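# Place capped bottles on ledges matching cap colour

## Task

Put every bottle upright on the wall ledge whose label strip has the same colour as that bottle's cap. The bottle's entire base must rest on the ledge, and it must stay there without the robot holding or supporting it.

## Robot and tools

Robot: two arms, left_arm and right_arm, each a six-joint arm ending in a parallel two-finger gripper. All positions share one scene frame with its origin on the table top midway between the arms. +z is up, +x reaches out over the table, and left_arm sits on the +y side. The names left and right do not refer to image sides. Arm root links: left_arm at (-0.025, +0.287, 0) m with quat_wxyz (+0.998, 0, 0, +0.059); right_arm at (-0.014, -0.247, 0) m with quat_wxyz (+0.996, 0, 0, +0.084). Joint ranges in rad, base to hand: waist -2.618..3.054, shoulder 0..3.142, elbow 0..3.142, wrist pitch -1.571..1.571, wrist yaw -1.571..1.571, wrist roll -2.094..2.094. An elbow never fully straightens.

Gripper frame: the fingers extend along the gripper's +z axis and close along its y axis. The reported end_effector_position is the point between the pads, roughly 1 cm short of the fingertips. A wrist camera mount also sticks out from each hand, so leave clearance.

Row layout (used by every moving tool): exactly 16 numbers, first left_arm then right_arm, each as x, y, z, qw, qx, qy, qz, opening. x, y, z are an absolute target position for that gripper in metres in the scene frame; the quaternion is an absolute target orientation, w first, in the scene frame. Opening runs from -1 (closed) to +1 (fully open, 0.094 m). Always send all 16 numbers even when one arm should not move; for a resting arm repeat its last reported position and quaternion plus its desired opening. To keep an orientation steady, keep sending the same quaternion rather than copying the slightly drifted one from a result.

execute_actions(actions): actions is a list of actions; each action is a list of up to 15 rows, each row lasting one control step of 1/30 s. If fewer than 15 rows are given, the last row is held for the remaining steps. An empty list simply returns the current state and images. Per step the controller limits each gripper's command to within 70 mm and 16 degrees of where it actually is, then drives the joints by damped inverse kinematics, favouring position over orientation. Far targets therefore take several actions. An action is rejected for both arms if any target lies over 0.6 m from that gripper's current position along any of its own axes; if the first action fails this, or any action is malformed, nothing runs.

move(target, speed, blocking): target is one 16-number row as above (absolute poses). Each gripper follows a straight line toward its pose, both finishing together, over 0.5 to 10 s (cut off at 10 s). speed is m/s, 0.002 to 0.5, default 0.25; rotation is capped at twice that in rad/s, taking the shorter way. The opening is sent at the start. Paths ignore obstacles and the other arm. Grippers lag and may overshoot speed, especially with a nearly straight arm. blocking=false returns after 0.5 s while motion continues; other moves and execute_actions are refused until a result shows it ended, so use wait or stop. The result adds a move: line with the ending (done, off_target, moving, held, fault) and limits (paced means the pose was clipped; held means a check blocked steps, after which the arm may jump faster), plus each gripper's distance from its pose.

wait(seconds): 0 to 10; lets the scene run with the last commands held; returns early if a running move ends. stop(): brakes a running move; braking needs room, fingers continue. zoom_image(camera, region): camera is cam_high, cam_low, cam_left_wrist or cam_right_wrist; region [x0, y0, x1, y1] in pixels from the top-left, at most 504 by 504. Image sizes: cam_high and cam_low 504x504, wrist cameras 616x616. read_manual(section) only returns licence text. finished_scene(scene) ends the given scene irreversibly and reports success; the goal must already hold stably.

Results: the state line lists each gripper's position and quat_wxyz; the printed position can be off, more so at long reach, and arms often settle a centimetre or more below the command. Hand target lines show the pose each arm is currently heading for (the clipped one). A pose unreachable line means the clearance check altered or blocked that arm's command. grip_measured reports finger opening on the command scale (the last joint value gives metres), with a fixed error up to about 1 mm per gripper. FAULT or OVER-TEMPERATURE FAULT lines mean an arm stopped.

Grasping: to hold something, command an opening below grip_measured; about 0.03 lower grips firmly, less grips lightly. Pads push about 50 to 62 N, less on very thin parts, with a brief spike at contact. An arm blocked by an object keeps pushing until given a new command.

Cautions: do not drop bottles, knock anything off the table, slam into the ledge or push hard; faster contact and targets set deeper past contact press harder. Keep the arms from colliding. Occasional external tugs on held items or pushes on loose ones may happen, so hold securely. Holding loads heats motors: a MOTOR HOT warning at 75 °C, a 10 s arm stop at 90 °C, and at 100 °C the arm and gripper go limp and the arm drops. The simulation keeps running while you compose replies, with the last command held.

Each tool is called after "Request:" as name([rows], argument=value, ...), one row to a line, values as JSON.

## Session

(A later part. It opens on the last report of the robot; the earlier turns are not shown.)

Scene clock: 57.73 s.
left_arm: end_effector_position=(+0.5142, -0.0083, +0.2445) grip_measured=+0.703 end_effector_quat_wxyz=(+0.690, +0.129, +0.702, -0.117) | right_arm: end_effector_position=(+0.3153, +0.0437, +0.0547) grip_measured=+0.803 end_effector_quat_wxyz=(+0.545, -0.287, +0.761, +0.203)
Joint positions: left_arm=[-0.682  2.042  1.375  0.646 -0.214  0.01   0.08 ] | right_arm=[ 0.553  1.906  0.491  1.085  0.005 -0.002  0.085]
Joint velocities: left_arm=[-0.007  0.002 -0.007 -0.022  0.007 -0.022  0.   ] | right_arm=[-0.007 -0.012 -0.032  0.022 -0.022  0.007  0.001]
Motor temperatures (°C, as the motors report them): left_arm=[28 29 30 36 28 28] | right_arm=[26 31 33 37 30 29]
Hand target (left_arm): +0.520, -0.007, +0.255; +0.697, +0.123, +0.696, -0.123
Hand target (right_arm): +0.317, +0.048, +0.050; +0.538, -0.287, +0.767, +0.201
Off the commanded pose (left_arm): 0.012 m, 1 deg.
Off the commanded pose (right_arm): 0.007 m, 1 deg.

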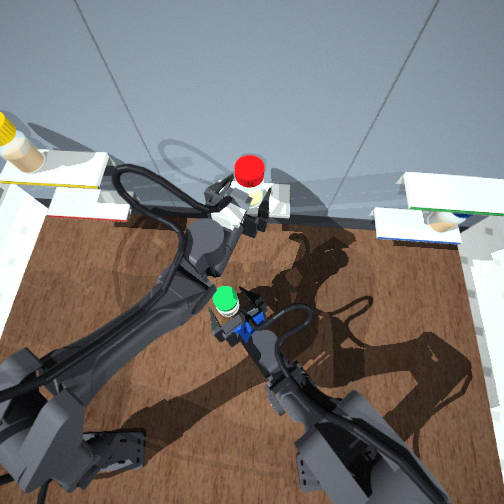

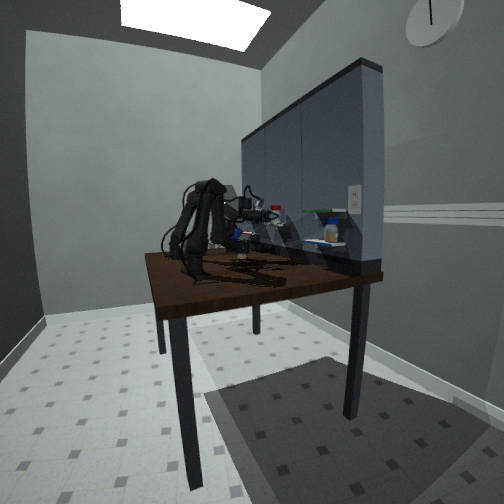

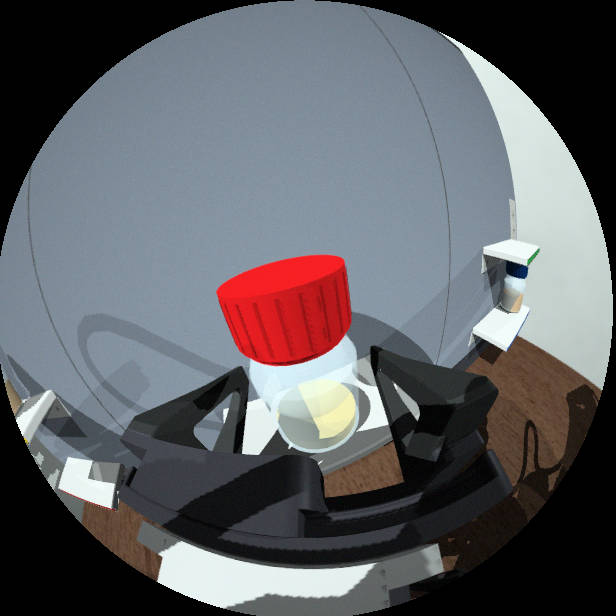

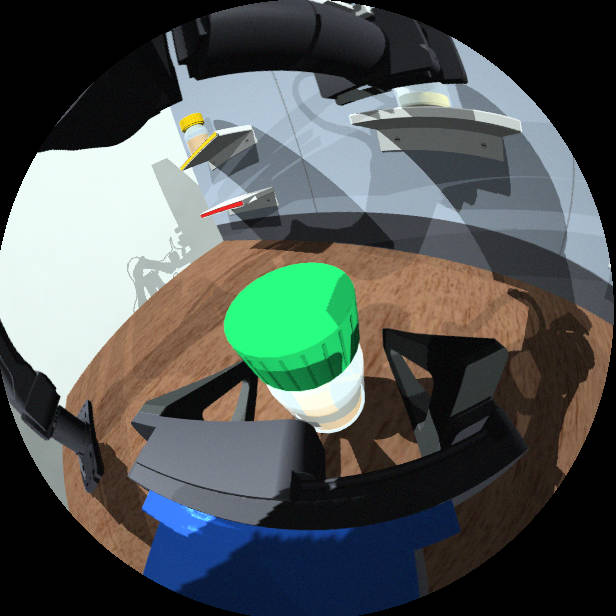

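Request:
execute_actions([
  [[0.52,-0.007,0.255,0.6964,0.1228,0.6964,-0.1228,0.6,0.318,0.048,0.047,0.5373,-0.2869,0.7673,0.2009,0.7],[0.52,-0.007,0.255,0.6964,0.1228,0.6964,-0.1228,0.55,0.318,0.048,0.044,0.5373,-0.2869,0.7673,0.2009,0.65],[0.52,-0.007,0.255,0.6964,0.1228,0.6964,-0.1228,0.5,0.318,0.048,0.042,0.5373,-0.2869,0.7673,0.2009,0.6],[0.52,-0.007,0.255,0.6964,0.1228,0.6964,-0.1228,0.45,0.318,0.048,0.042,0.5373,-0.2869,0.7673,0.2009,0.55],[0.52,-0.007,0.255,0.6964,0.1228,0.6964,-0.1228,0.4,0.318,0.048,0.042,0.5373,-0.2869,0.7673,0.2009,0.5],[0.52,-0.007,0.255,0.6964,0.1228,0.6964,-0.1228,0.36,0.318,0.048,0.042,0.5373,-0.2869,0.7673,0.2009,0.45],[0.52,-0.007,0.255,0.6964,0.1228,0.6964,-0.1228,0.32,0.318,0.048,0.042,0.5373,-0.2869,0.7673,0.2009,0.4],[0.52,-0.007,0.255,0.6964,0.1228,0.6964,-0.1228,0.29,0.318,0.048,0.042,0.5373,-0.2869,0.7673,0.2009,0.35],[0.52,-0.007,0.255,0.6964,0.1228,0.6964,-0.1228,0.26,0.318,0.048,0.042,0.5373,-0.2869,0.7673,0.2009,0.31],[0.52,-0.007,0.255,0.6964,0.1228,0.6964,-0.1228,0.24,0.318,0.048,0.042,0.5373,-0.2869,0.7673,0.2009,0.27],[0.52,-0.007,0.255,0.6964,0.1228,0.6964,-0.1228,0.22,0.318,0.048,0.042,0.5373,-0.2869,0.7673,0.2009,0.24],[0.52,-0.007,0.255,0.6964,0.1228,0.6964,-0.1228,0.2,0.318,0.048,0.042,0.5373,-0.2869,0.7673,0.2009,0.21],[0.52,-0.007,0.255,0.6964,0.1228,0.6964,-0.1228,0.18,0.318,0.048,0.042,0.5373,-0.2869,0.7673,0.2009,0.18],[0.52,-0.007,0.255,0.6964,0.1228,0.6964,-0.1228,0.16,0.318,0.048,0.042,0.5373,-0.2869,0.7673,0.2009,0.15],[0.52,-0.007,0.255,0.6964,0.1228,0.6964,-0.1228,0.14,0.318,0.048,0.042,0.5373,-0.2869,0.7673,0.2009,0.125]],
])

Scene clock: 58.77 s.
left_arm: end_effector_position=(+0.5140, -0.0090, +0.2445) grip_measured=+0.182 end_effector_quat_wxyz=(+0.690, +0.130, +0.702, -0.119) | right_arm: end_effector_position=(+0.3139, +0.0425, +0.0400) grip_measured=+0.168 end_effector_quat_wxyz=(+0.534, -0.290, +0.769, +0.199)
Joint positions: left_arm=[-0.682  2.042  1.375  0.646 -0.211  0.009  0.056] | right_arm=[ 0.553  1.949  0.491  1.099  0.005 -0.002  0.055]
Joint velocities: left_arm=[-0.002 -0.012  0.002  0.022 -0.007 -0.051 -0.001] | right_arm=[-0.002  0.017  0.017  0.007 -0.081 -0.022 -0.   ]
Motor temperatures (°C, as the motors report them): left_arm=[28 30 31 36 28 28] | right_arm=[26 31 33 37 30 29]
Hand target (left_arm): +0.520, -0.007, +0.255; +0.697, +0.123, +0.696, -0.123
Hand target (right_arm): +0.318, +0.048, +0.042; +0.537, -0.287, +0.767, +0.201
Off the commanded pose (left_arm): 0.012 m, 1 deg.
Off the commanded pose (right_arm): 0.007 m, 1 deg.

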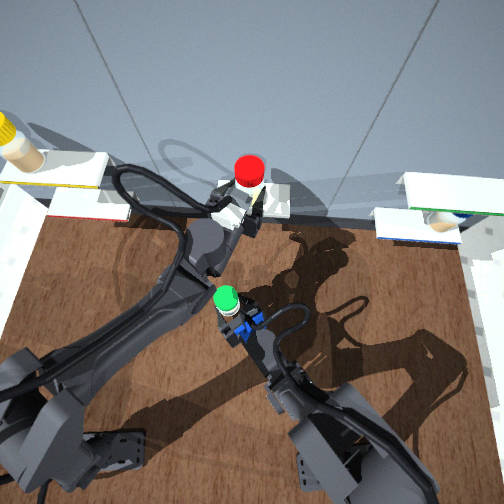

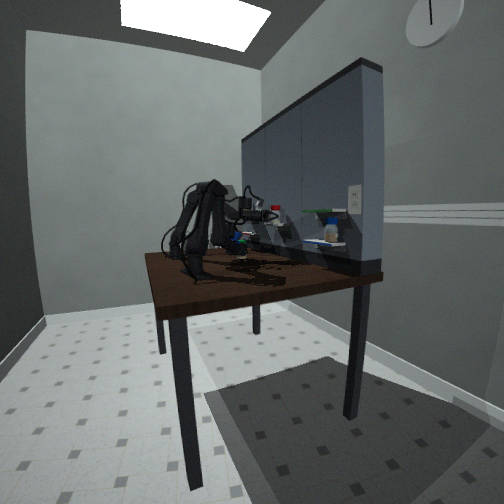

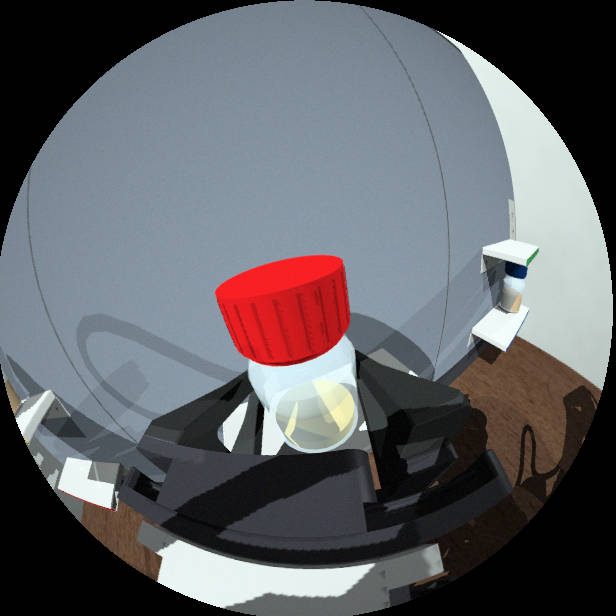

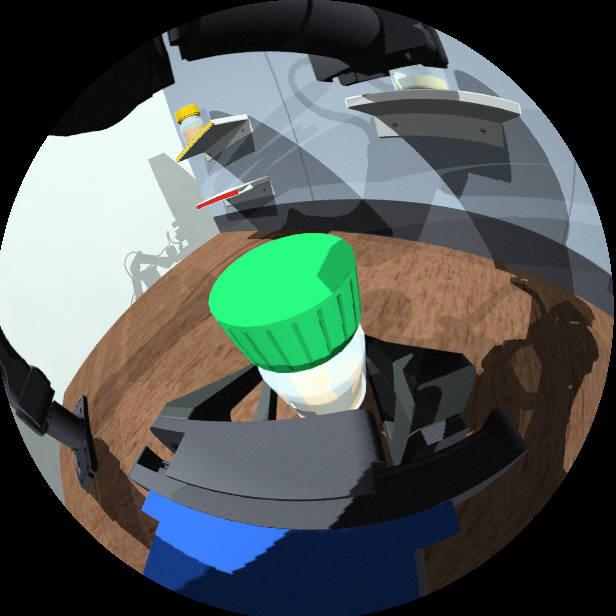

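Request:
execute_actions([
  [[0.52,-0.007,0.257,0.698,0.1225,0.6948,-0.1231,0.14,0.318,0.048,0.045,0.539,-0.2864,0.766,0.2016,0.125],[0.52,-0.007,0.259,0.6995,0.1222,0.6932,-0.1234,0.14,0.318,0.048,0.048,0.541,-0.2859,0.7646,0.2023,0.125],[0.52,-0.007,0.262,0.701,0.122,0.6917,-0.1236,0.14,0.318,0.048,0.052,0.543,-0.2854,0.7632,0.203,0.125],[0.52,-0.007,0.265,0.7025,0.1217,0.69,-0.1239,0.14,0.318,0.048,0.056,0.545,-0.2849,0.7618,0.2037,0.125],[0.52,-0.007,0.268,0.704,0.1214,0.6886,-0.1241,0.14,0.318,0.048,0.06,0.547,-0.2843,0.7604,0.2045,0.125],[0.52,-0.007,0.271,0.7055,0.1211,0.687,-0.1244,0.14,0.318,0.048,0.064,0.549,-0.2838,0.759,0.2052,0.125],[0.52,-0.007,0.274,0.707,0.1209,0.6855,-0.1247,0.14,0.318,0.048,0.068,0.551,-0.2832,0.7575,0.206,0.125],[0.52,-0.007,0.277,0.7085,0.1206,0.684,-0.1249,0.14,0.318,0.048,0.072,0.553,-0.2827,0.756,0.2067,0.125],[0.52,-0.007,0.28,0.71,0.1203,0.6824,-0.1252,0.14,0.318,0.048,0.076,0.555,-0.2821,0.7546,0.2075,0.125],[0.52,-0.007,0.283,0.7115,0.12,0.6809,-0.1255,0.14,0.318,0.048,0.08,0.557,-0.2816,0.7531,0.2082,0.125],[0.52,-0.007,0.286,0.713,0.1198,0.6794,-0.1257,0.14,0.318,0.047,0.084,0.559,-0.281,0.7516,0.209,0.125],[0.52,-0.007,0.288,0.7144,0.1195,0.6779,-0.126,0.14,0.318,0.045,0.088,0.561,-0.2805,0.7501,0.2097,0.125],[0.52,-0.007,0.29,0.7144,0.1195,0.6779,-0.126,0.14,0.318,0.042,0.091,0.5637,-0.2797,0.7481,0.2108,0.125],[0.52,-0.007,0.292,0.7144,0.1195,0.6779,-0.126,0.14,0.318,0.038,0.094,0.5637,-0.2797,0.7481,0.2108,0.125],[0.52,-0.007,0.293,0.7144,0.1195,0.6779,-0.126,0.14,0.318,0.033,0.096,0.5637,-0.2797,0.7481,0.2108,0.125]],
  [[0.517,-0.006,0.293,0.7144,0.1195,0.6779,-0.126,0.14,0.318,0.027,0.098,0.566,-0.274,0.750,0.2065,0.125],[0.513,-0.004,0.293,0.7144,0.1195,0.6779,-0.126,0.14,0.318,0.02,0.1,0.568,-0.268,0.752,0.202,0.125],[0.508,-0.002,0.293,0.7144,0.1195,0.6779,-0.126,0.14,0.318,0.013,0.102,0.570,-0.261,0.7545,0.197,0.125],[0.502,0.0,0.293,0.7144,0.1195,0.6779,-0.126,0.14,0.318,0.005,0.104,0.5715,-0.254,0.757,0.1915,0.125],[0.496,0.002,0.293,0.7144,0.1195,0.6779,-0.126,0.14,0.318,-0.003,0.106,0.573,-0.247,0.7595,0.186,0.125],[0.489,0.005,0.293,0.7144,0.1195,0.6779,-0.126,0.14,0.318,-0.011,0.108,0.5745,-0.24,0.7617,0.181,0.125],[0.482,0.008,0.293,0.7144,0.1195,0.6779,-0.126,0.14,0.318,-0.019,0.11,0.576,-0.233,0.7638,0.1757,0.125],[0.475,0.011,0.293,0.7144,0.1195,0.6779,-0.126,0.14,0.318,-0.027,0.112,0.5773,-0.226,0.766,0.1705,0.125],[0.468,0.014,0.293,0.7144,0.1195,0.6779,-0.126,0.14,0.318,-0.035,0.114,0.5786,-0.22,0.7677,0.1659,0.125],[0.461,0.017,0.293,0.7144,0.1195,0.6779,-0.126,0.14,0.318,-0.043,0.116,0.58,-0.213,0.7696,0.1607,0.125],[0.454,0.021,0.293,0.7144,0.1195,0.6779,-0.126,0.14,0.318,-0.051,0.118,0.5813,-0.2067,0.7714,0.1558,0.125],[0.447,0.025,0.293,0.7144,0.1195,0.6779,-0.126,0.14,0.318,-0.059,0.12,0.5826,-0.2,0.7731,0.1507,0.125],[0.44,0.029,0.293,0.7144,0.1195,0.6779,-0.126,0.14,0.318,-0.067,0.122,0.5839,-0.1932,0.7749,0.1456,0.125],[0.434,0.033,0.293,0.7144,0.1195,0.6779,-0.126,0.14,0.318,-0.075,0.124,0.5851,-0.1864,0.7765,0.1405,0.125],[0.428,0.037,0.293,0.7144,0.1195,0.6779,-0.126,0.14,0.318,-0.083,0.126,0.5864,-0.1796,0.7781,0.1354,0.125]],
])

Request:
move(target=[0.41,0.35,0.205,0.7192,-0.0898,0.6825,0.0947,0.14,0.40,-0.375,0.375,0.6069,0.1032,0.7839,-0.0799,0.125], speed=0.3)

Scene clock: 60.60 s.
left_arm: end_effector_position=(+0.4508, +0.0278, +0.2550) grip_measured=+0.182 end_effector_quat_wxyz=(+0.678, +0.134, +0.714, -0.112) | right_arm: end_effector_position=(+0.3224, -0.0622, +0.1185) grip_measured=+0.168 end_effector_quat_wxyz=(+0.583, -0.197, +0.774, +0.147)
Joint positions: left_arm=[-0.691  1.759  1.073  0.629 -0.223  0.009  0.056] | right_arm=[ 0.331  1.428  0.318  0.829  0.003 -0.001  0.055]
Joint velocities: left_arm=[-0.046 -0.813 -0.935  0.125 -0.022 -0.007  0.   ] | right_arm=[-0.564 -0.833 -0.271 -0.535  0.007 -0.007  0.   ]
Motor temperatures (°C, as the motors report them): left_arm=[28 30 31 36 28 28] | right_arm=[26 31 33 38 30 29]
Hand target (left_arm): +0.434, +0.035, +0.291; +0.713, +0.119, +0.680, -0.125
Hand target (right_arm): +0.321, -0.081, +0.125; +0.588, -0.178, +0.777, +0.136
Off the commanded pose (left_arm): 0.045 m, 6 deg.
Off the commanded pose (right_arm): 0.023 m, 3 deg.

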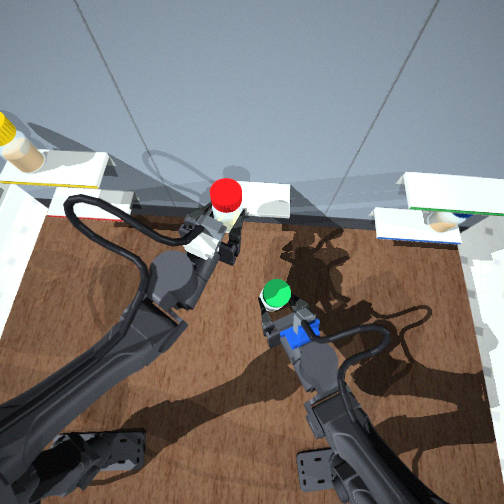

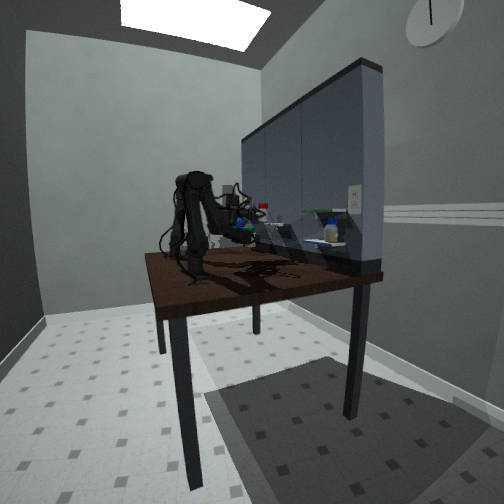

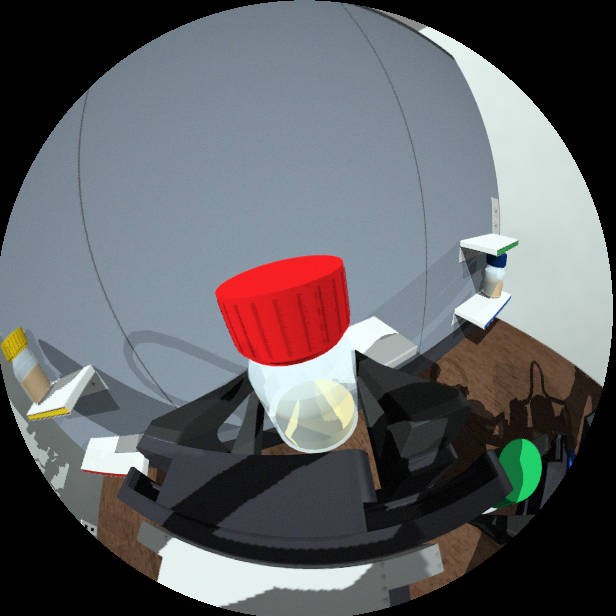

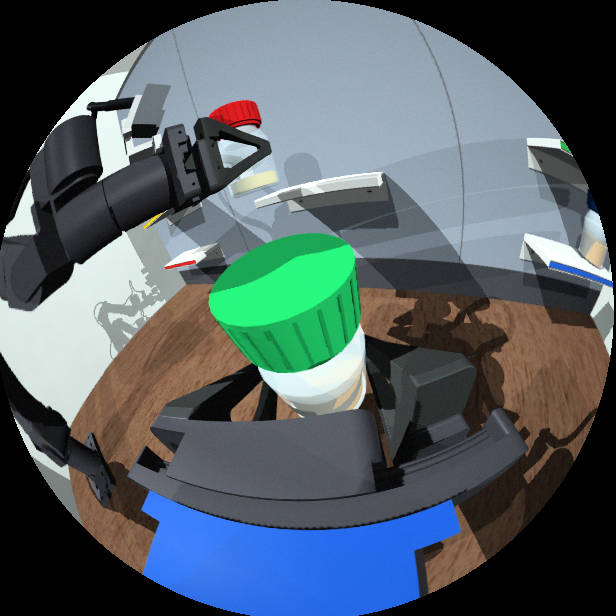

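Scene clock: 62.70 s.
left_arm: end_effector_position=(+0.4124, +0.3496, +0.1969) grip_measured=+0.182 end_effector_quat_wxyz=(+0.701, -0.089, +0.701, +0.099) | right_arm: end_effector_position=(+0.4013, -0.3714, +0.3531) grip_measured=+0.168 end_effector_quat_wxyz=(+0.583, +0.105, +0.802, -0.071)
Joint positions: left_arm=[-0.064  1.592  0.523  1.07  -0.213  0.014  0.056] | right_arm=[-0.489  1.311  1.296 -0.302 -0.065 -0.012  0.055]
Joint velocities: left_arm=[-0.017  0.007 -0.007  0.081  0.022 -0.051  0.   ] | right_arm=[ 0.012  0.002  0.012 -0.066 -0.066 -0.066  0.001]
Motor temperatures (°C, as the motors report them): left_arm=[28 30 30 37 28 28] | right_arm=[26 31 33 38 30 29]
Hand target (left_arm): +0.412, +0.349, +0.205; +0.716, -0.090, +0.686, +0.095
Hand target (right_arm): +0.403, -0.374, +0.375; +0.605, +0.105, +0.785, -0.077
Off the commanded pose (left_arm): 0.008 m, 3 deg.
Off the commanded pose (right_arm): 0.022 m, 4 deg.
move: off_target (left_arm, right_arm)

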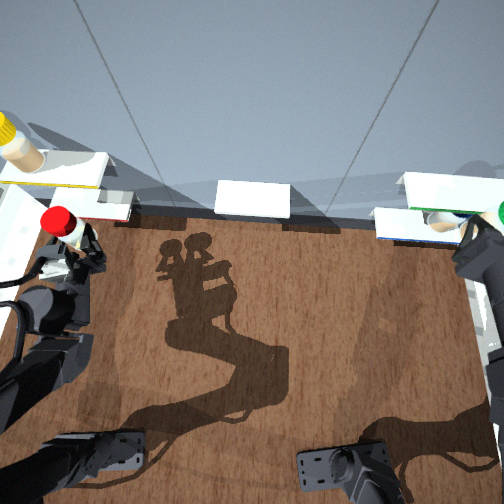

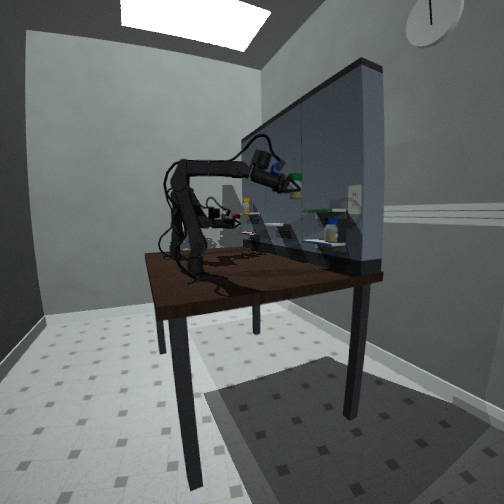

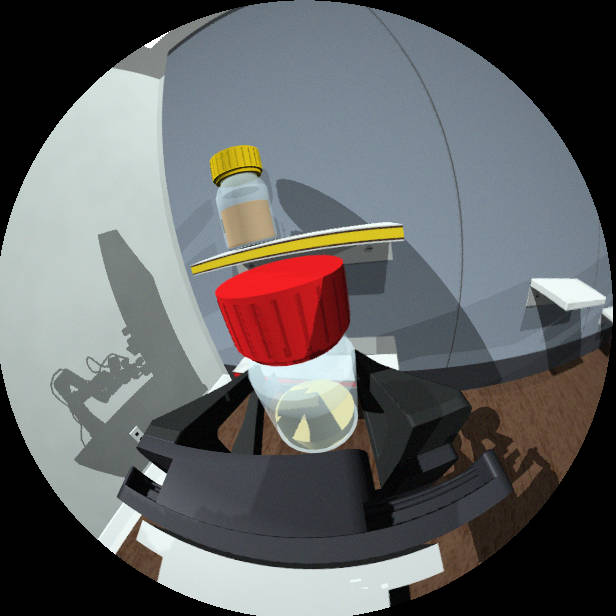

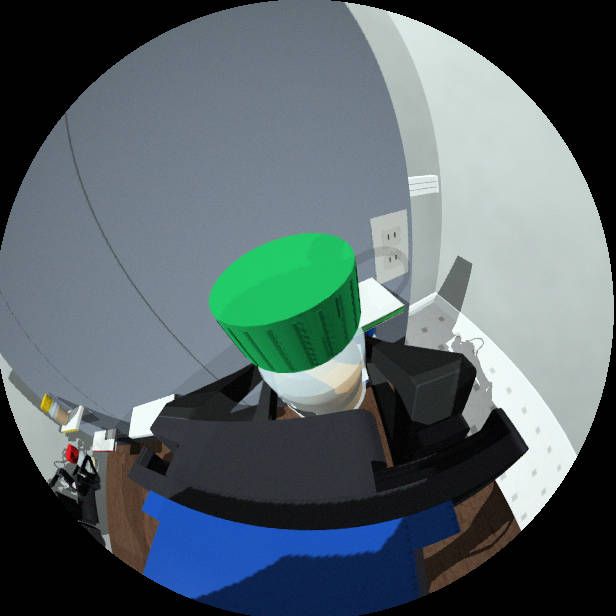

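Request:
execute_actions([
  [[0.414,0.35,0.204,0.7192,-0.0898,0.6825,0.0947,0.14,0.406,-0.375,0.374,0.604,0.104,0.786,-0.078,0.125],[0.416,0.351,0.203,0.7192,-0.0898,0.6825,0.0947,0.14,0.41,-0.376,0.373,0.603,0.104,0.787,-0.078,0.125],[0.419,0.352,0.202,0.7192,-0.0898,0.6825,0.0947,0.14,0.415,-0.378,0.372,0.602,0.104,0.7878,-0.078,0.125],[0.422,0.353,0.201,0.7192,-0.0898,0.6825,0.0947,0.14,0.421,-0.379,0.371,0.601,0.104,0.7886,-0.078,0.125],[0.425,0.354,0.2,0.7192,-0.0898,0.6825,0.0947,0.14,0.427,-0.381,0.37,0.6,0.104,0.7894,-0.078,0.125],[0.428,0.354,0.199,0.7192,-0.0898,0.6825,0.0947,0.14,0.433,-0.383,0.369,0.599,0.104,0.79,-0.078,0.125],[0.431,0.355,0.198,0.7192,-0.0898,0.6825,0.0947,0.14,0.439,-0.384,0.368,0.598,0.1043,0.7908,-0.078,0.125],[0.434,0.356,0.197,0.7192,-0.0898,0.6825,0.0947,0.14,0.445,-0.386,0.367,0.597,0.1044,0.7916,-0.078,0.125],[0.437,0.357,0.196,0.7192,-0.0898,0.6825,0.0947,0.14,0.451,-0.388,0.366,0.596,0.1045,0.7924,-0.078,0.125],[0.44,0.357,0.195,0.7192,-0.0898,0.6825,0.0947,0.14,0.457,-0.389,0.365,0.595,0.1046,0.7931,-0.078,0.125],[0.442,0.358,0.194,0.7192,-0.0898,0.6825,0.0947,0.14,0.463,-0.391,0.364,0.594,0.1046,0.7939,-0.078,0.125],[0.444,0.358,0.193,0.7192,-0.0898,0.6825,0.0947,0.14,0.469,-0.392,0.363,0.593,0.1047,0.7946,-0.0778,0.125],[0.445,0.359,0.193,0.7192,-0.0898,0.6825,0.0947,0.14,0.474,-0.394,0.362,0.592,0.1048,0.7954,-0.0777,0.125],[0.445,0.359,0.193,0.7192,-0.0898,0.6825,0.0947,0.14,0.478,-0.395,0.361,0.591,0.1049,0.7961,-0.0777,0.125],[0.445,0.359,0.193,0.7192,-0.0898,0.6825,0.0947,0.14,0.48,-0.395,0.36,0.5897,0.1049,0.797,-0.0776,0.125]],
])

Request:
execute_actions(actions=[])

Scene clock: 63.53 s.
left_arm: end_effector_position=(+0.4339, +0.3553, +0.1594) grip_measured=+0.182 end_effector_quat_wxyz=(+0.679, -0.087, +0.723, +0.099) | right_arm: end_effector_position=(+0.4668, -0.3948, +0.3251) grip_measured=+0.168 end_effector_quat_wxyz=(+0.554, +0.112, +0.822, -0.070)
Joint positions: left_arm=[-0.046  1.759  0.578  1.12  -0.192  0.014  0.056] | right_arm=[-0.489  1.585  1.489 -0.291 -0.055 -0.012  0.055]
Joint velocities: left_arm=[ 0.012  0.076  0.095  0.11   0.007  0.022 -0.   ] | right_arm=[ 0.007  0.525  0.403  0.022  0.051 -0.007 -0.   ]
Motor temperatures (°C, as the motors report them): left_arm=[28 30 30 37 28 28] | right_arm=[26 30 34 38 30 29]
Hand target (left_arm): +0.442, +0.359, +0.193; +0.718, -0.090, +0.683, +0.096
Hand target (right_arm): +0.477, -0.393, +0.359; +0.590, +0.105, +0.797, -0.077
Off the commanded pose (left_arm): 0.036 m, 7 deg.
Off the commanded pose (right_arm): 0.037 m, 5 deg.

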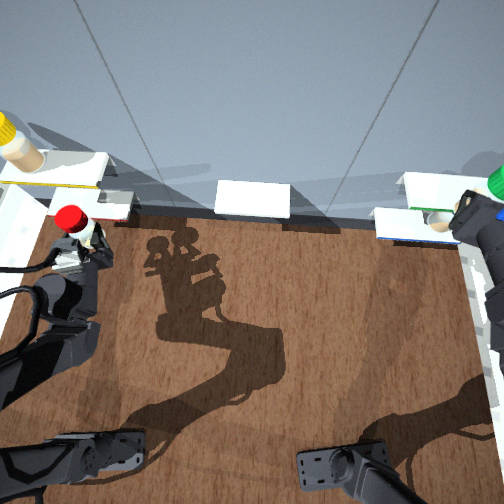

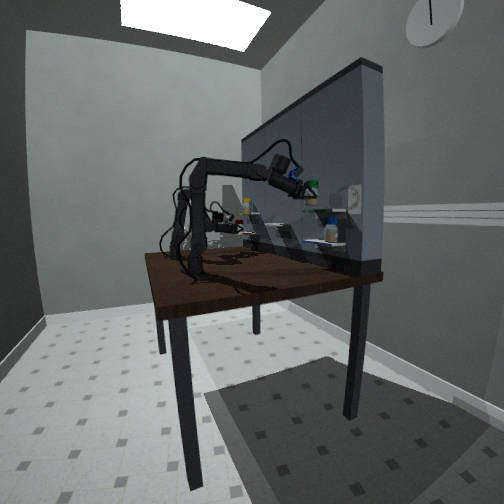

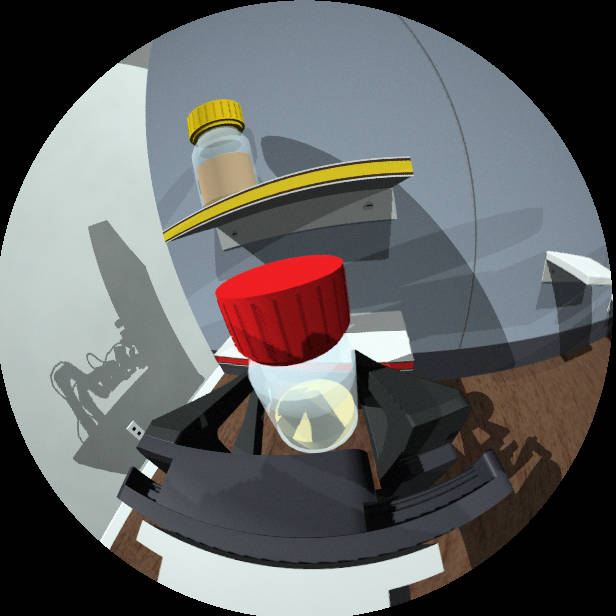

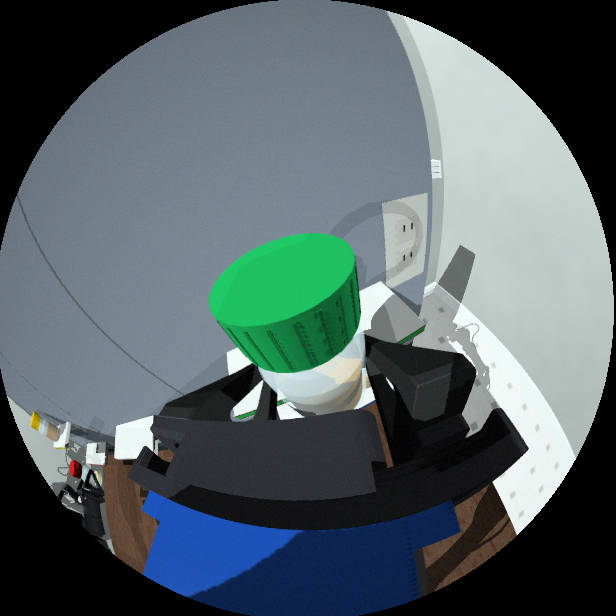

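Scene clock: 63.53 s.
left_arm: end_effector_position=(+0.4339, +0.3553, +0.1594) grip_measured=+0.182 end_effector_quat_wxyz=(+0.679, -0.087, +0.723, +0.099) | right_arm: end_effector_position=(+0.4668, -0.3948, +0.3251) grip_measured=+0.168 end_effector_quat_wxyz=(+0.554, +0.112, +0.822, -0.070)
Joint positions: left_arm=[-0.046  1.759  0.578  1.12  -0.192  0.014  0.056] | right_arm=[-0.489  1.585  1.489 -0.291 -0.055 -0.012  0.055]
Joint velocities: left_arm=[ 0.012  0.076  0.095  0.11   0.007  0.022 -0.   ] | right_arm=[ 0.007  0.525  0.403  0.022  0.051 -0.007 -0.   ]
Motor temperatures (°C, as the motors report them): left_arm=[28 30 30 37 28 28] | right_arm=[26 30 34 38 30 29]
Hand target (left_arm): +0.442, +0.359, +0.193; +0.718, -0.090, +0.683, +0.096
Hand target (right_arm): +0.477, -0.393, +0.359; +0.590, +0.105, +0.797, -0.077
Off the commanded pose (left_arm): 0.036 m, 7 deg.
Off the commanded pose (right_arm): 0.037 m, 5 deg.

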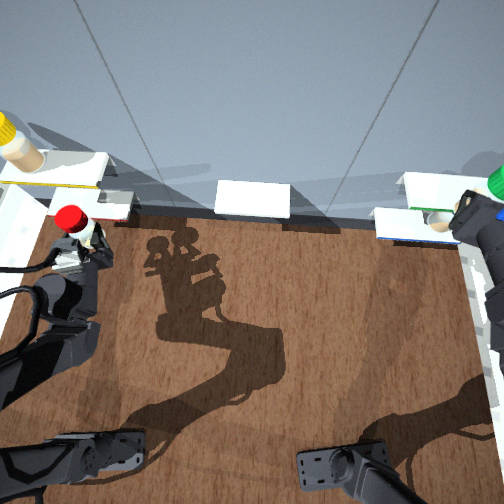

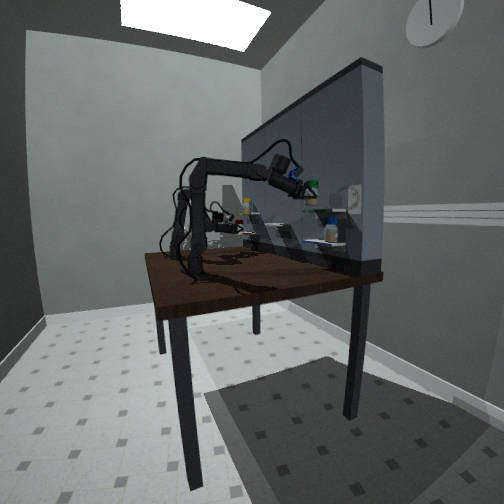

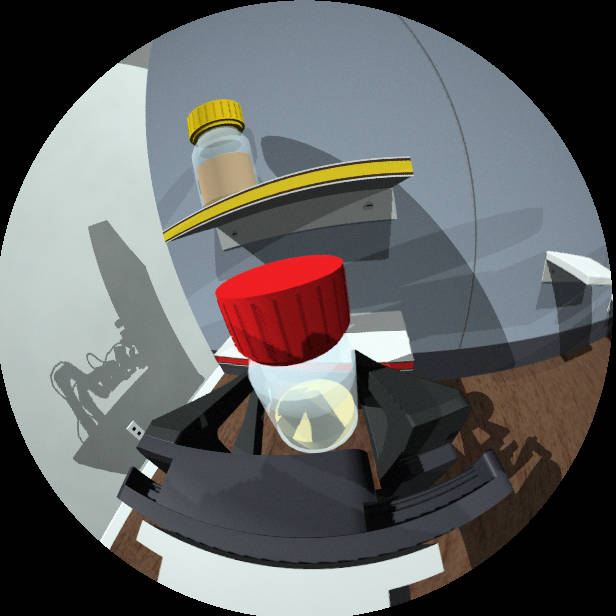

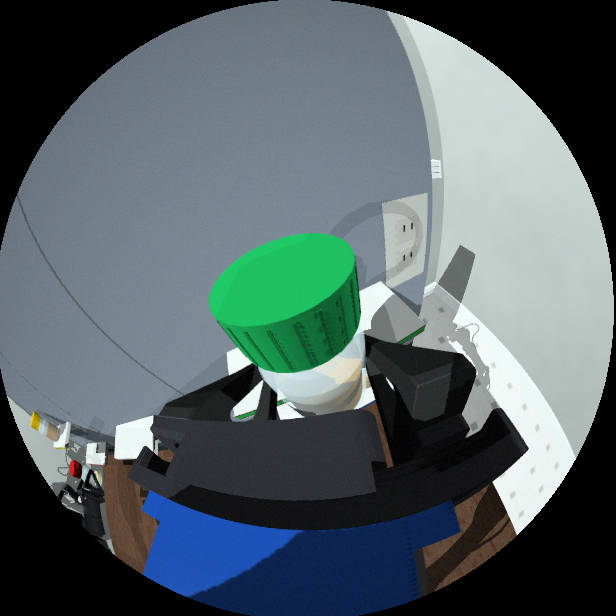

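Request:
execute_actions([
  [[0.445,0.359,0.195,0.7205,-0.0896,0.681,0.0949,0.14,0.482,-0.396,0.361,0.591,0.1048,0.796,-0.0778,0.125],[0.445,0.359,0.197,0.722,-0.0894,0.6795,0.0951,0.14,0.485,-0.397,0.362,0.5925,0.1046,0.795,-0.078,0.125],[0.446,0.359,0.199,0.7235,-0.0892,0.678,0.0953,0.14,0.489,-0.398,0.363,0.594,0.1045,0.7938,-0.0782,0.125],[0.446,0.359,0.201,0.725,-0.089,0.6763,0.0955,0.14,0.493,-0.399,0.364,0.5955,0.1043,0.7927,-0.0784,0.125],[0.447,0.359,0.203,0.7265,-0.0888,0.6747,0.0957,0.14,0.497,-0.4,0.365,0.597,0.1042,0.7915,-0.0786,0.125],[0.447,0.36,0.205,0.728,-0.0886,0.673,0.0958,0.14,0.502,-0.401,0.365,0.5985,0.104,0.7904,-0.0788,0.125],[0.448,0.36,0.207,0.7295,-0.0884,0.6714,0.096,0.14,0.507,-0.402,0.365,0.6001,0.1039,0.7892,-0.079,0.125],[0.449,0.36,0.209,0.731,-0.0882,0.6698,0.0962,0.14,0.512,-0.404,0.365,0.6001,0.1039,0.7892,-0.079,0.125],[0.45,0.36,0.211,0.7325,-0.088,0.6682,0.0964,0.14,0.517,-0.405,0.365,0.6001,0.1039,0.7892,-0.079,0.125],[0.451,0.361,0.213,0.7338,-0.0878,0.6666,0.0966,0.14,0.521,-0.406,0.365,0.6001,0.1039,0.7892,-0.079,0.125],[0.452,0.361,0.214,0.7338,-0.0878,0.6666,0.0966,0.14,0.525,-0.407,0.365,0.6001,0.1039,0.7892,-0.079,0.125],[0.453,0.361,0.215,0.7338,-0.0878,0.6666,0.0966,0.14,0.529,-0.408,0.365,0.6001,0.1039,0.7892,-0.079,0.125],[0.454,0.361,0.215,0.7338,-0.0878,0.6666,0.0966,0.14,0.532,-0.409,0.365,0.6001,0.1039,0.7892,-0.079,0.125],[0.455,0.362,0.215,0.7338,-0.0878,0.6666,0.0966,0.14,0.534,-0.41,0.365,0.6001,0.1039,0.7892,-0.079,0.125],[0.455,0.362,0.215,0.7338,-0.0878,0.6666,0.0966,0.14,0.535,-0.41,0.365,0.6001,0.1039,0.7892,-0.079,0.125]],
])

Scene clock: 64.40 s.
left_arm: end_effector_position=(+0.4469, +0.3576, +0.1880) grip_measured=+0.182 end_effector_quat_wxyz=(+0.707, -0.088, +0.696, +0.097) | right_arm: end_effector_position=(+0.5262, -0.4105, +0.3368) grip_measured=+0.168 end_effector_quat_wxyz=(+0.573, +0.108, +0.809, -0.074)
Joint positions: left_arm=[-0.04   1.761  0.642  1.136 -0.184  0.014  0.056] | right_arm=[-0.479  1.809  1.744 -0.274 -0.046 -0.012  0.055]
Joint velocities: left_arm=[ 0.037  0.002  0.129  0.022  0.037 -0.066  0.001] | right_arm=[ 0.012  0.418  0.33   0.066 -0.037 -0.007 -0.001]
Motor temperatures (°C, as the motors report them): left_arm=[28 30 31 37 28 28] | right_arm=[26 31 34 38 30 29]
Hand target (left_arm): +0.453, +0.362, +0.215; +0.734, -0.088, +0.667, +0.098
Hand target (right_arm): +0.533, -0.408, +0.364; +0.601, +0.104, +0.789, -0.079
Off the commanded pose (left_arm): 0.029 m, 5 deg.
Off the commanded pose (right_arm): 0.030 m, 4 deg.

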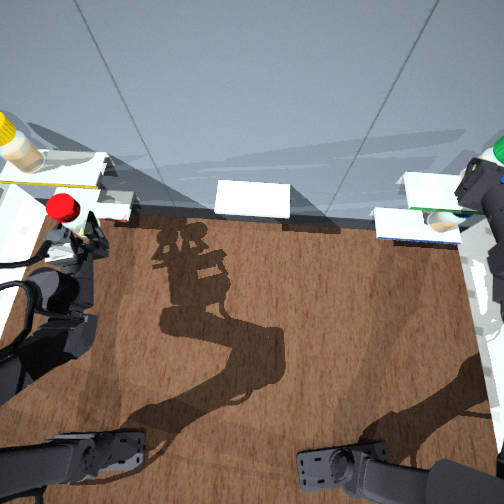

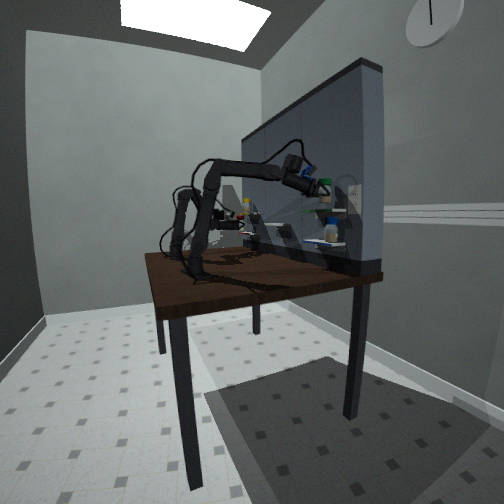

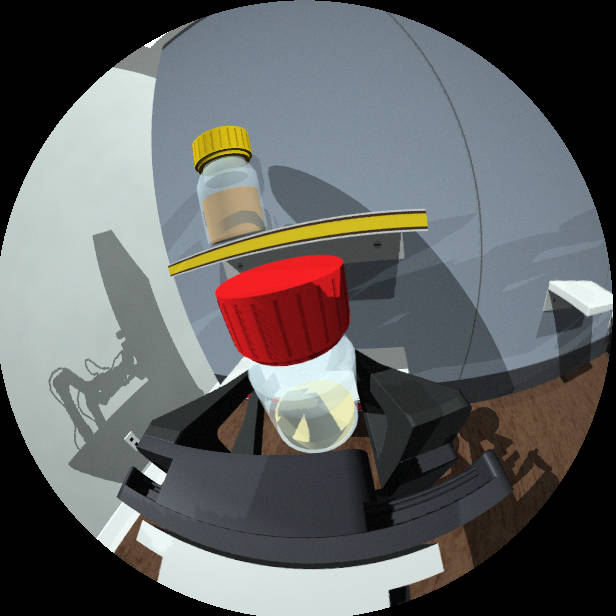

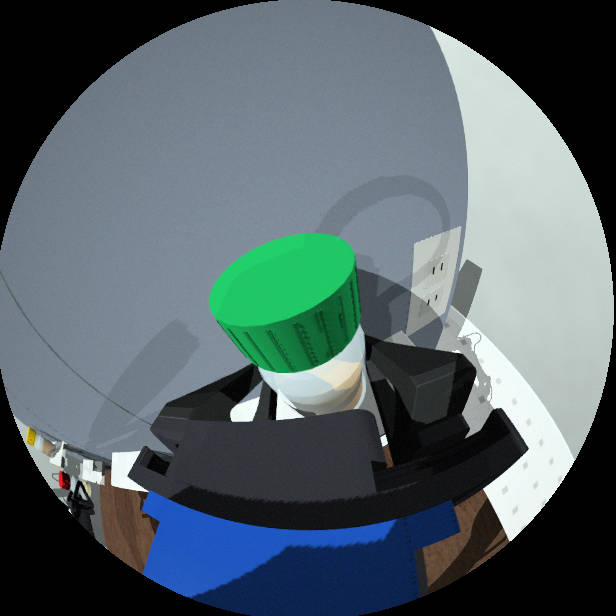

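Request:
execute_actions([
  [[0.457,0.362,0.214,0.7338,-0.0878,0.6666,0.0966,0.14,0.535,-0.41,0.364,0.6001,0.1039,0.7892,-0.079,0.125],[0.459,0.363,0.214,0.7338,-0.0878,0.6666,0.0966,0.14,0.535,-0.41,0.362,0.6001,0.1039,0.7892,-0.079,0.125],[0.461,0.363,0.214,0.7338,-0.0878,0.6666,0.0966,0.14,0.535,-0.41,0.36,0.6001,0.1039,0.7892,-0.079,0.125],[0.463,0.364,0.214,0.7338,-0.0878,0.6666,0.0966,0.14,0.535,-0.41,0.358,0.6001,0.1039,0.7892,-0.079,0.125],[0.465,0.364,0.214,0.7338,-0.0878,0.6666,0.0966,0.14,0.535,-0.41,0.356,0.6001,0.1039,0.7892,-0.079,0.125],[0.467,0.365,0.214,0.7338,-0.0878,0.6666,0.0966,0.14,0.535,-0.41,0.354,0.6001,0.1039,0.7892,-0.079,0.125],[0.47,0.366,0.214,0.7338,-0.0878,0.6666,0.0966,0.14,0.535,-0.41,0.352,0.6001,0.1039,0.7892,-0.079,0.125],[0.473,0.366,0.214,0.7338,-0.0878,0.6666,0.0966,0.14,0.535,-0.41,0.35,0.6001,0.1039,0.7892,-0.079,0.125],[0.476,0.367,0.214,0.7338,-0.0878,0.6666,0.0966,0.14,0.535,-0.41,0.348,0.6001,0.1039,0.7892,-0.079,0.125],[0.479,0.368,0.214,0.7338,-0.0878,0.6666,0.0966,0.14,0.535,-0.41,0.347,0.6001,0.1039,0.7892,-0.079,0.125],[0.482,0.369,0.214,0.7338,-0.0878,0.6666,0.0966,0.14,0.535,-0.41,0.346,0.6001,0.1039,0.7892,-0.079,0.125],[0.485,0.37,0.214,0.7338,-0.0878,0.6666,0.0966,0.14,0.535,-0.41,0.345,0.6001,0.1039,0.7892,-0.079,0.125],[0.488,0.37,0.214,0.7338,-0.0878,0.6666,0.0966,0.14,0.535,-0.41,0.344,0.6001,0.1039,0.7892,-0.079,0.125],[0.49,0.371,0.214,0.7338,-0.0878,0.6666,0.0966,0.14,0.535,-0.41,0.343,0.6001,0.1039,0.7892,-0.079,0.125],[0.492,0.371,0.214,0.7338,-0.0878,0.6666,0.0966,0.14,0.535,-0.41,0.342,0.6001,0.1039,0.7892,-0.079,0.125]],
])

Scene clock: 65.47 s.
left_arm: end_effector_position=(+0.4807, +0.3667, +0.1915) grip_measured=+0.182 end_effector_quat_wxyz=(+0.711, -0.089, +0.690, +0.098) | right_arm: end_effector_position=(+0.5340, -0.4128, +0.3230) grip_measured=+0.168 end_effector_quat_wxyz=(+0.571, +0.109, +0.810, -0.075)
Joint positions: left_arm=[-0.022  1.866  0.787  1.111 -0.168  0.014  0.056] | right_arm=[-0.478  1.835  1.727 -0.235 -0.043 -0.012  0.055]
Joint velocities: left_arm=[ 0.027  0.222  0.31  -0.081  0.037  0.007  0.001] | right_arm=[-0.002  0.007 -0.183  0.139 -0.007  0.037 -0.001]
Motor temperatures (°C, as the motors report them): left_arm=[28 30 31 37 28 28] | right_arm=[26 31 34 38 30 29]
Hand target (left_arm): +0.490, +0.370, +0.214; +0.734, -0.088, +0.667, +0.097
Hand target (right_arm): +0.534, -0.410, +0.342; +0.599, +0.104, +0.790, -0.079
Off the commanded pose (left_arm): 0.026 m, 4 deg.
Off the commanded pose (right_arm): 0.019 m, 4 deg.

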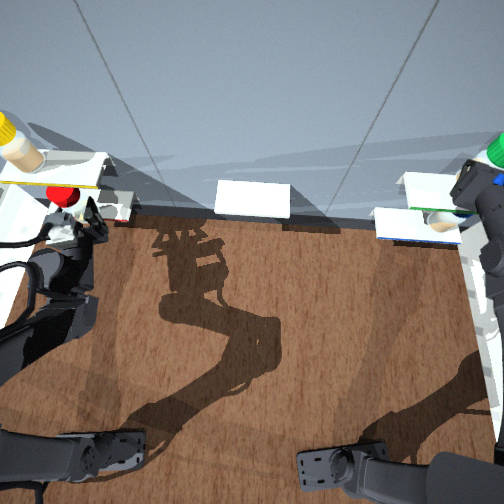

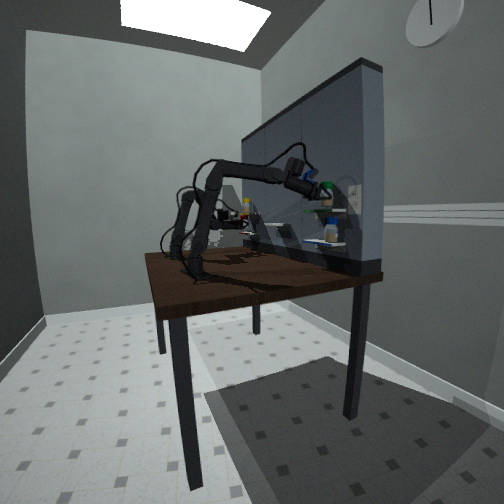

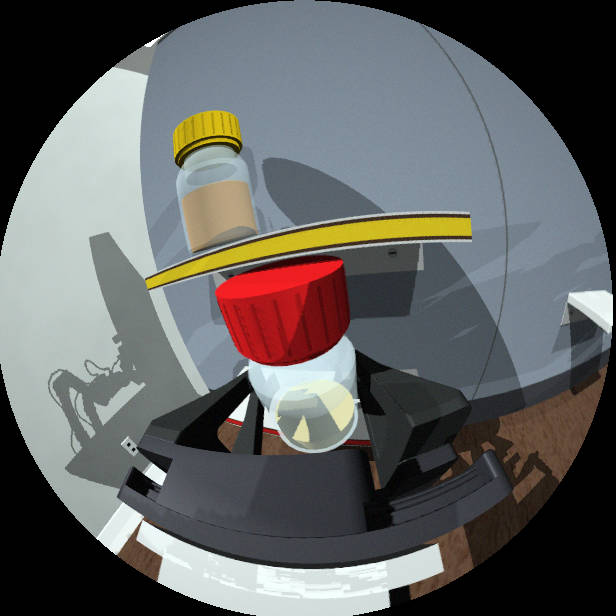

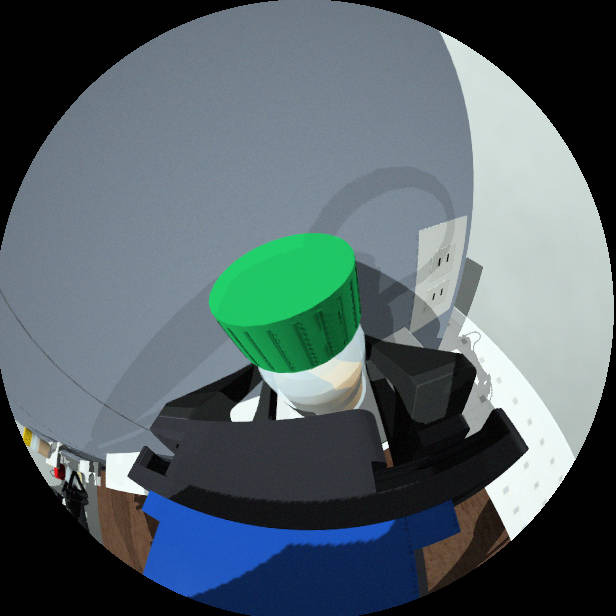

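Request:
execute_actions([
  [[0.493,0.371,0.212,0.732,-0.088,0.6686,0.0964,0.14,0.534,-0.41,0.341,0.5995,0.104,0.7897,-0.0789,0.125],[0.494,0.372,0.21,0.73,-0.0883,0.6708,0.0961,0.14,0.534,-0.41,0.34,0.599,0.104,0.79,-0.0788,0.125],[0.496,0.372,0.208,0.728,-0.0886,0.673,0.0958,0.14,0.533,-0.41,0.339,0.5985,0.104,0.7904,-0.0788,0.125],[0.498,0.373,0.207,0.726,-0.0889,0.6752,0.0956,0.14,0.533,-0.41,0.338,0.598,0.1041,0.7908,-0.0787,0.125],[0.501,0.374,0.206,0.724,-0.0891,0.6773,0.0953,0.14,0.532,-0.41,0.337,0.5975,0.1041,0.7912,-0.0787,0.125],[0.504,0.374,0.205,0.722,-0.0894,0.6795,0.0951,0.14,0.532,-0.41,0.336,0.597,0.1042,0.7915,-0.0786,0.125],[0.507,0.375,0.205,0.7192,-0.0898,0.6825,0.0947,0.14,0.531,-0.41,0.335,0.5965,0.1042,0.7919,-0.0785,0.125],[0.51,0.376,0.204,0.7192,-0.0898,0.6825,0.0947,0.14,0.531,-0.41,0.334,0.596,0.1043,0.7923,-0.0785,0.125],[0.513,0.377,0.204,0.7192,-0.0898,0.6825,0.0947,0.14,0.531,-0.41,0.333,0.5955,0.1043,0.7927,-0.0784,0.125],[0.516,0.378,0.204,0.7192,-0.0898,0.6825,0.0947,0.14,0.531,-0.41,0.332,0.595,0.1044,0.793,-0.0783,0.125],[0.519,0.379,0.204,0.7192,-0.0898,0.6825,0.0947,0.14,0.531,-0.41,0.331,0.595,0.1044,0.793,-0.0783,0.125],[0.522,0.379,0.204,0.7192,-0.0898,0.6825,0.0947,0.14,0.531,-0.41,0.33,0.595,0.1044,0.793,-0.0783,0.125],[0.524,0.38,0.204,0.7192,-0.0898,0.6825,0.0947,0.14,0.531,-0.41,0.329,0.595,0.1044,0.793,-0.0783,0.125],[0.526,0.38,0.204,0.7192,-0.0898,0.6825,0.0947,0.14,0.531,-0.41,0.328,0.595,0.1044,0.793,-0.0783,0.125],[0.527,0.381,0.204,0.7192,-0.0898,0.6825,0.0947,0.14,0.531,-0.41,0.327,0.595,0.1044,0.793,-0.0783,0.125]],
])

Scene clock: 66.40 s.
left_arm: end_effector_position=(+0.5166, +0.3759, +0.1817) grip_measured=+0.182 end_effector_quat_wxyz=(+0.698, -0.088, +0.704, +0.098) | right_arm: end_effector_position=(+0.5337, -0.4128, +0.3099) grip_measured=+0.168 end_effector_quat_wxyz=(+0.572, +0.108, +0.809, -0.075)
Joint positions: left_arm=[-0.006  1.972  0.949  1.016 -0.152  0.014  0.056] | right_arm=[-0.478  1.827  1.661 -0.174 -0.043 -0.013  0.055]
Joint velocities: left_arm=[ 0.032  0.164  0.261 -0.125  0.022  0.022  0.   ] | right_arm=[-0.002 -0.046 -0.1    0.11   0.037  0.022 -0.001]
Motor temperatures (°C, as the motors report them): left_arm=[28 30 31 37 28 28] | right_arm=[26 31 34 39 30 29]
Hand target (left_arm): +0.525, +0.380, +0.204; +0.719, -0.090, +0.682, +0.095
Hand target (right_arm): +0.531, -0.410, +0.327; +0.594, +0.105, +0.793, -0.078
Off the commanded pose (left_arm): 0.025 m, 4 deg.
Off the commanded pose (right_arm): 0.018 m, 3 deg.

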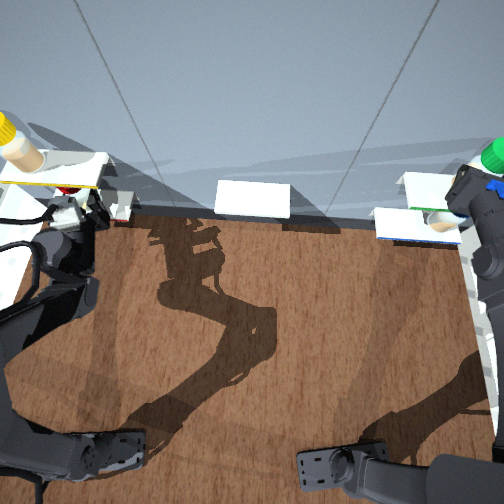

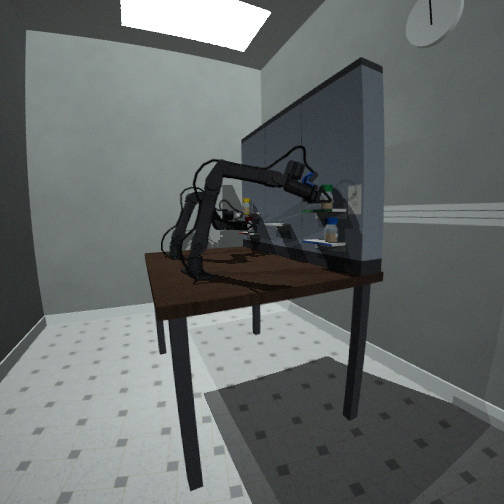

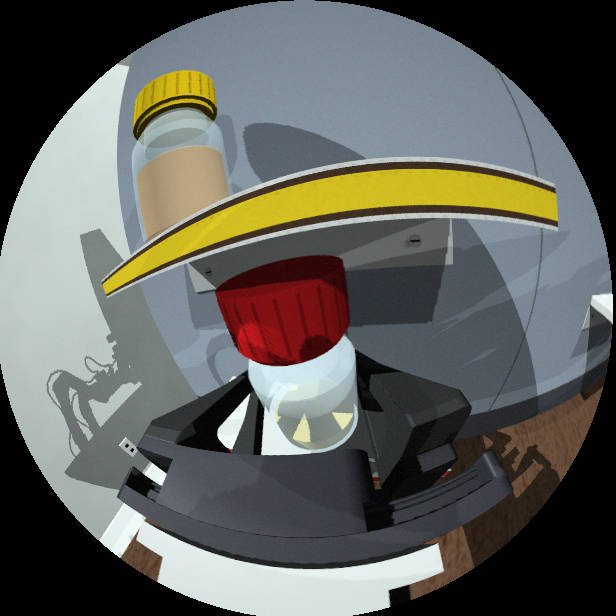

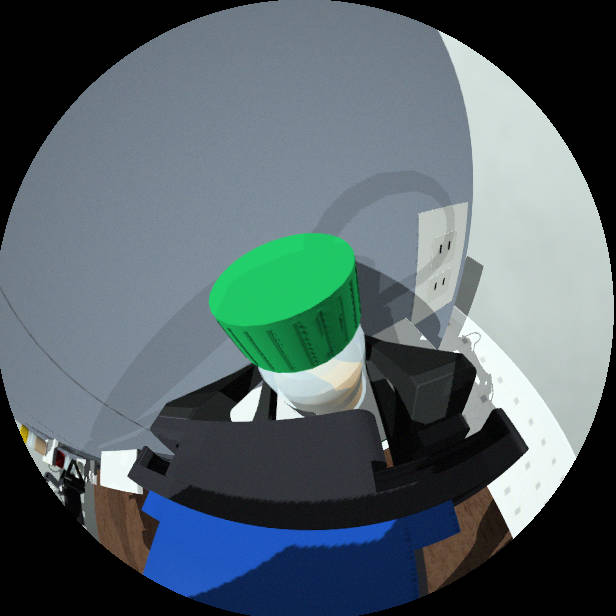

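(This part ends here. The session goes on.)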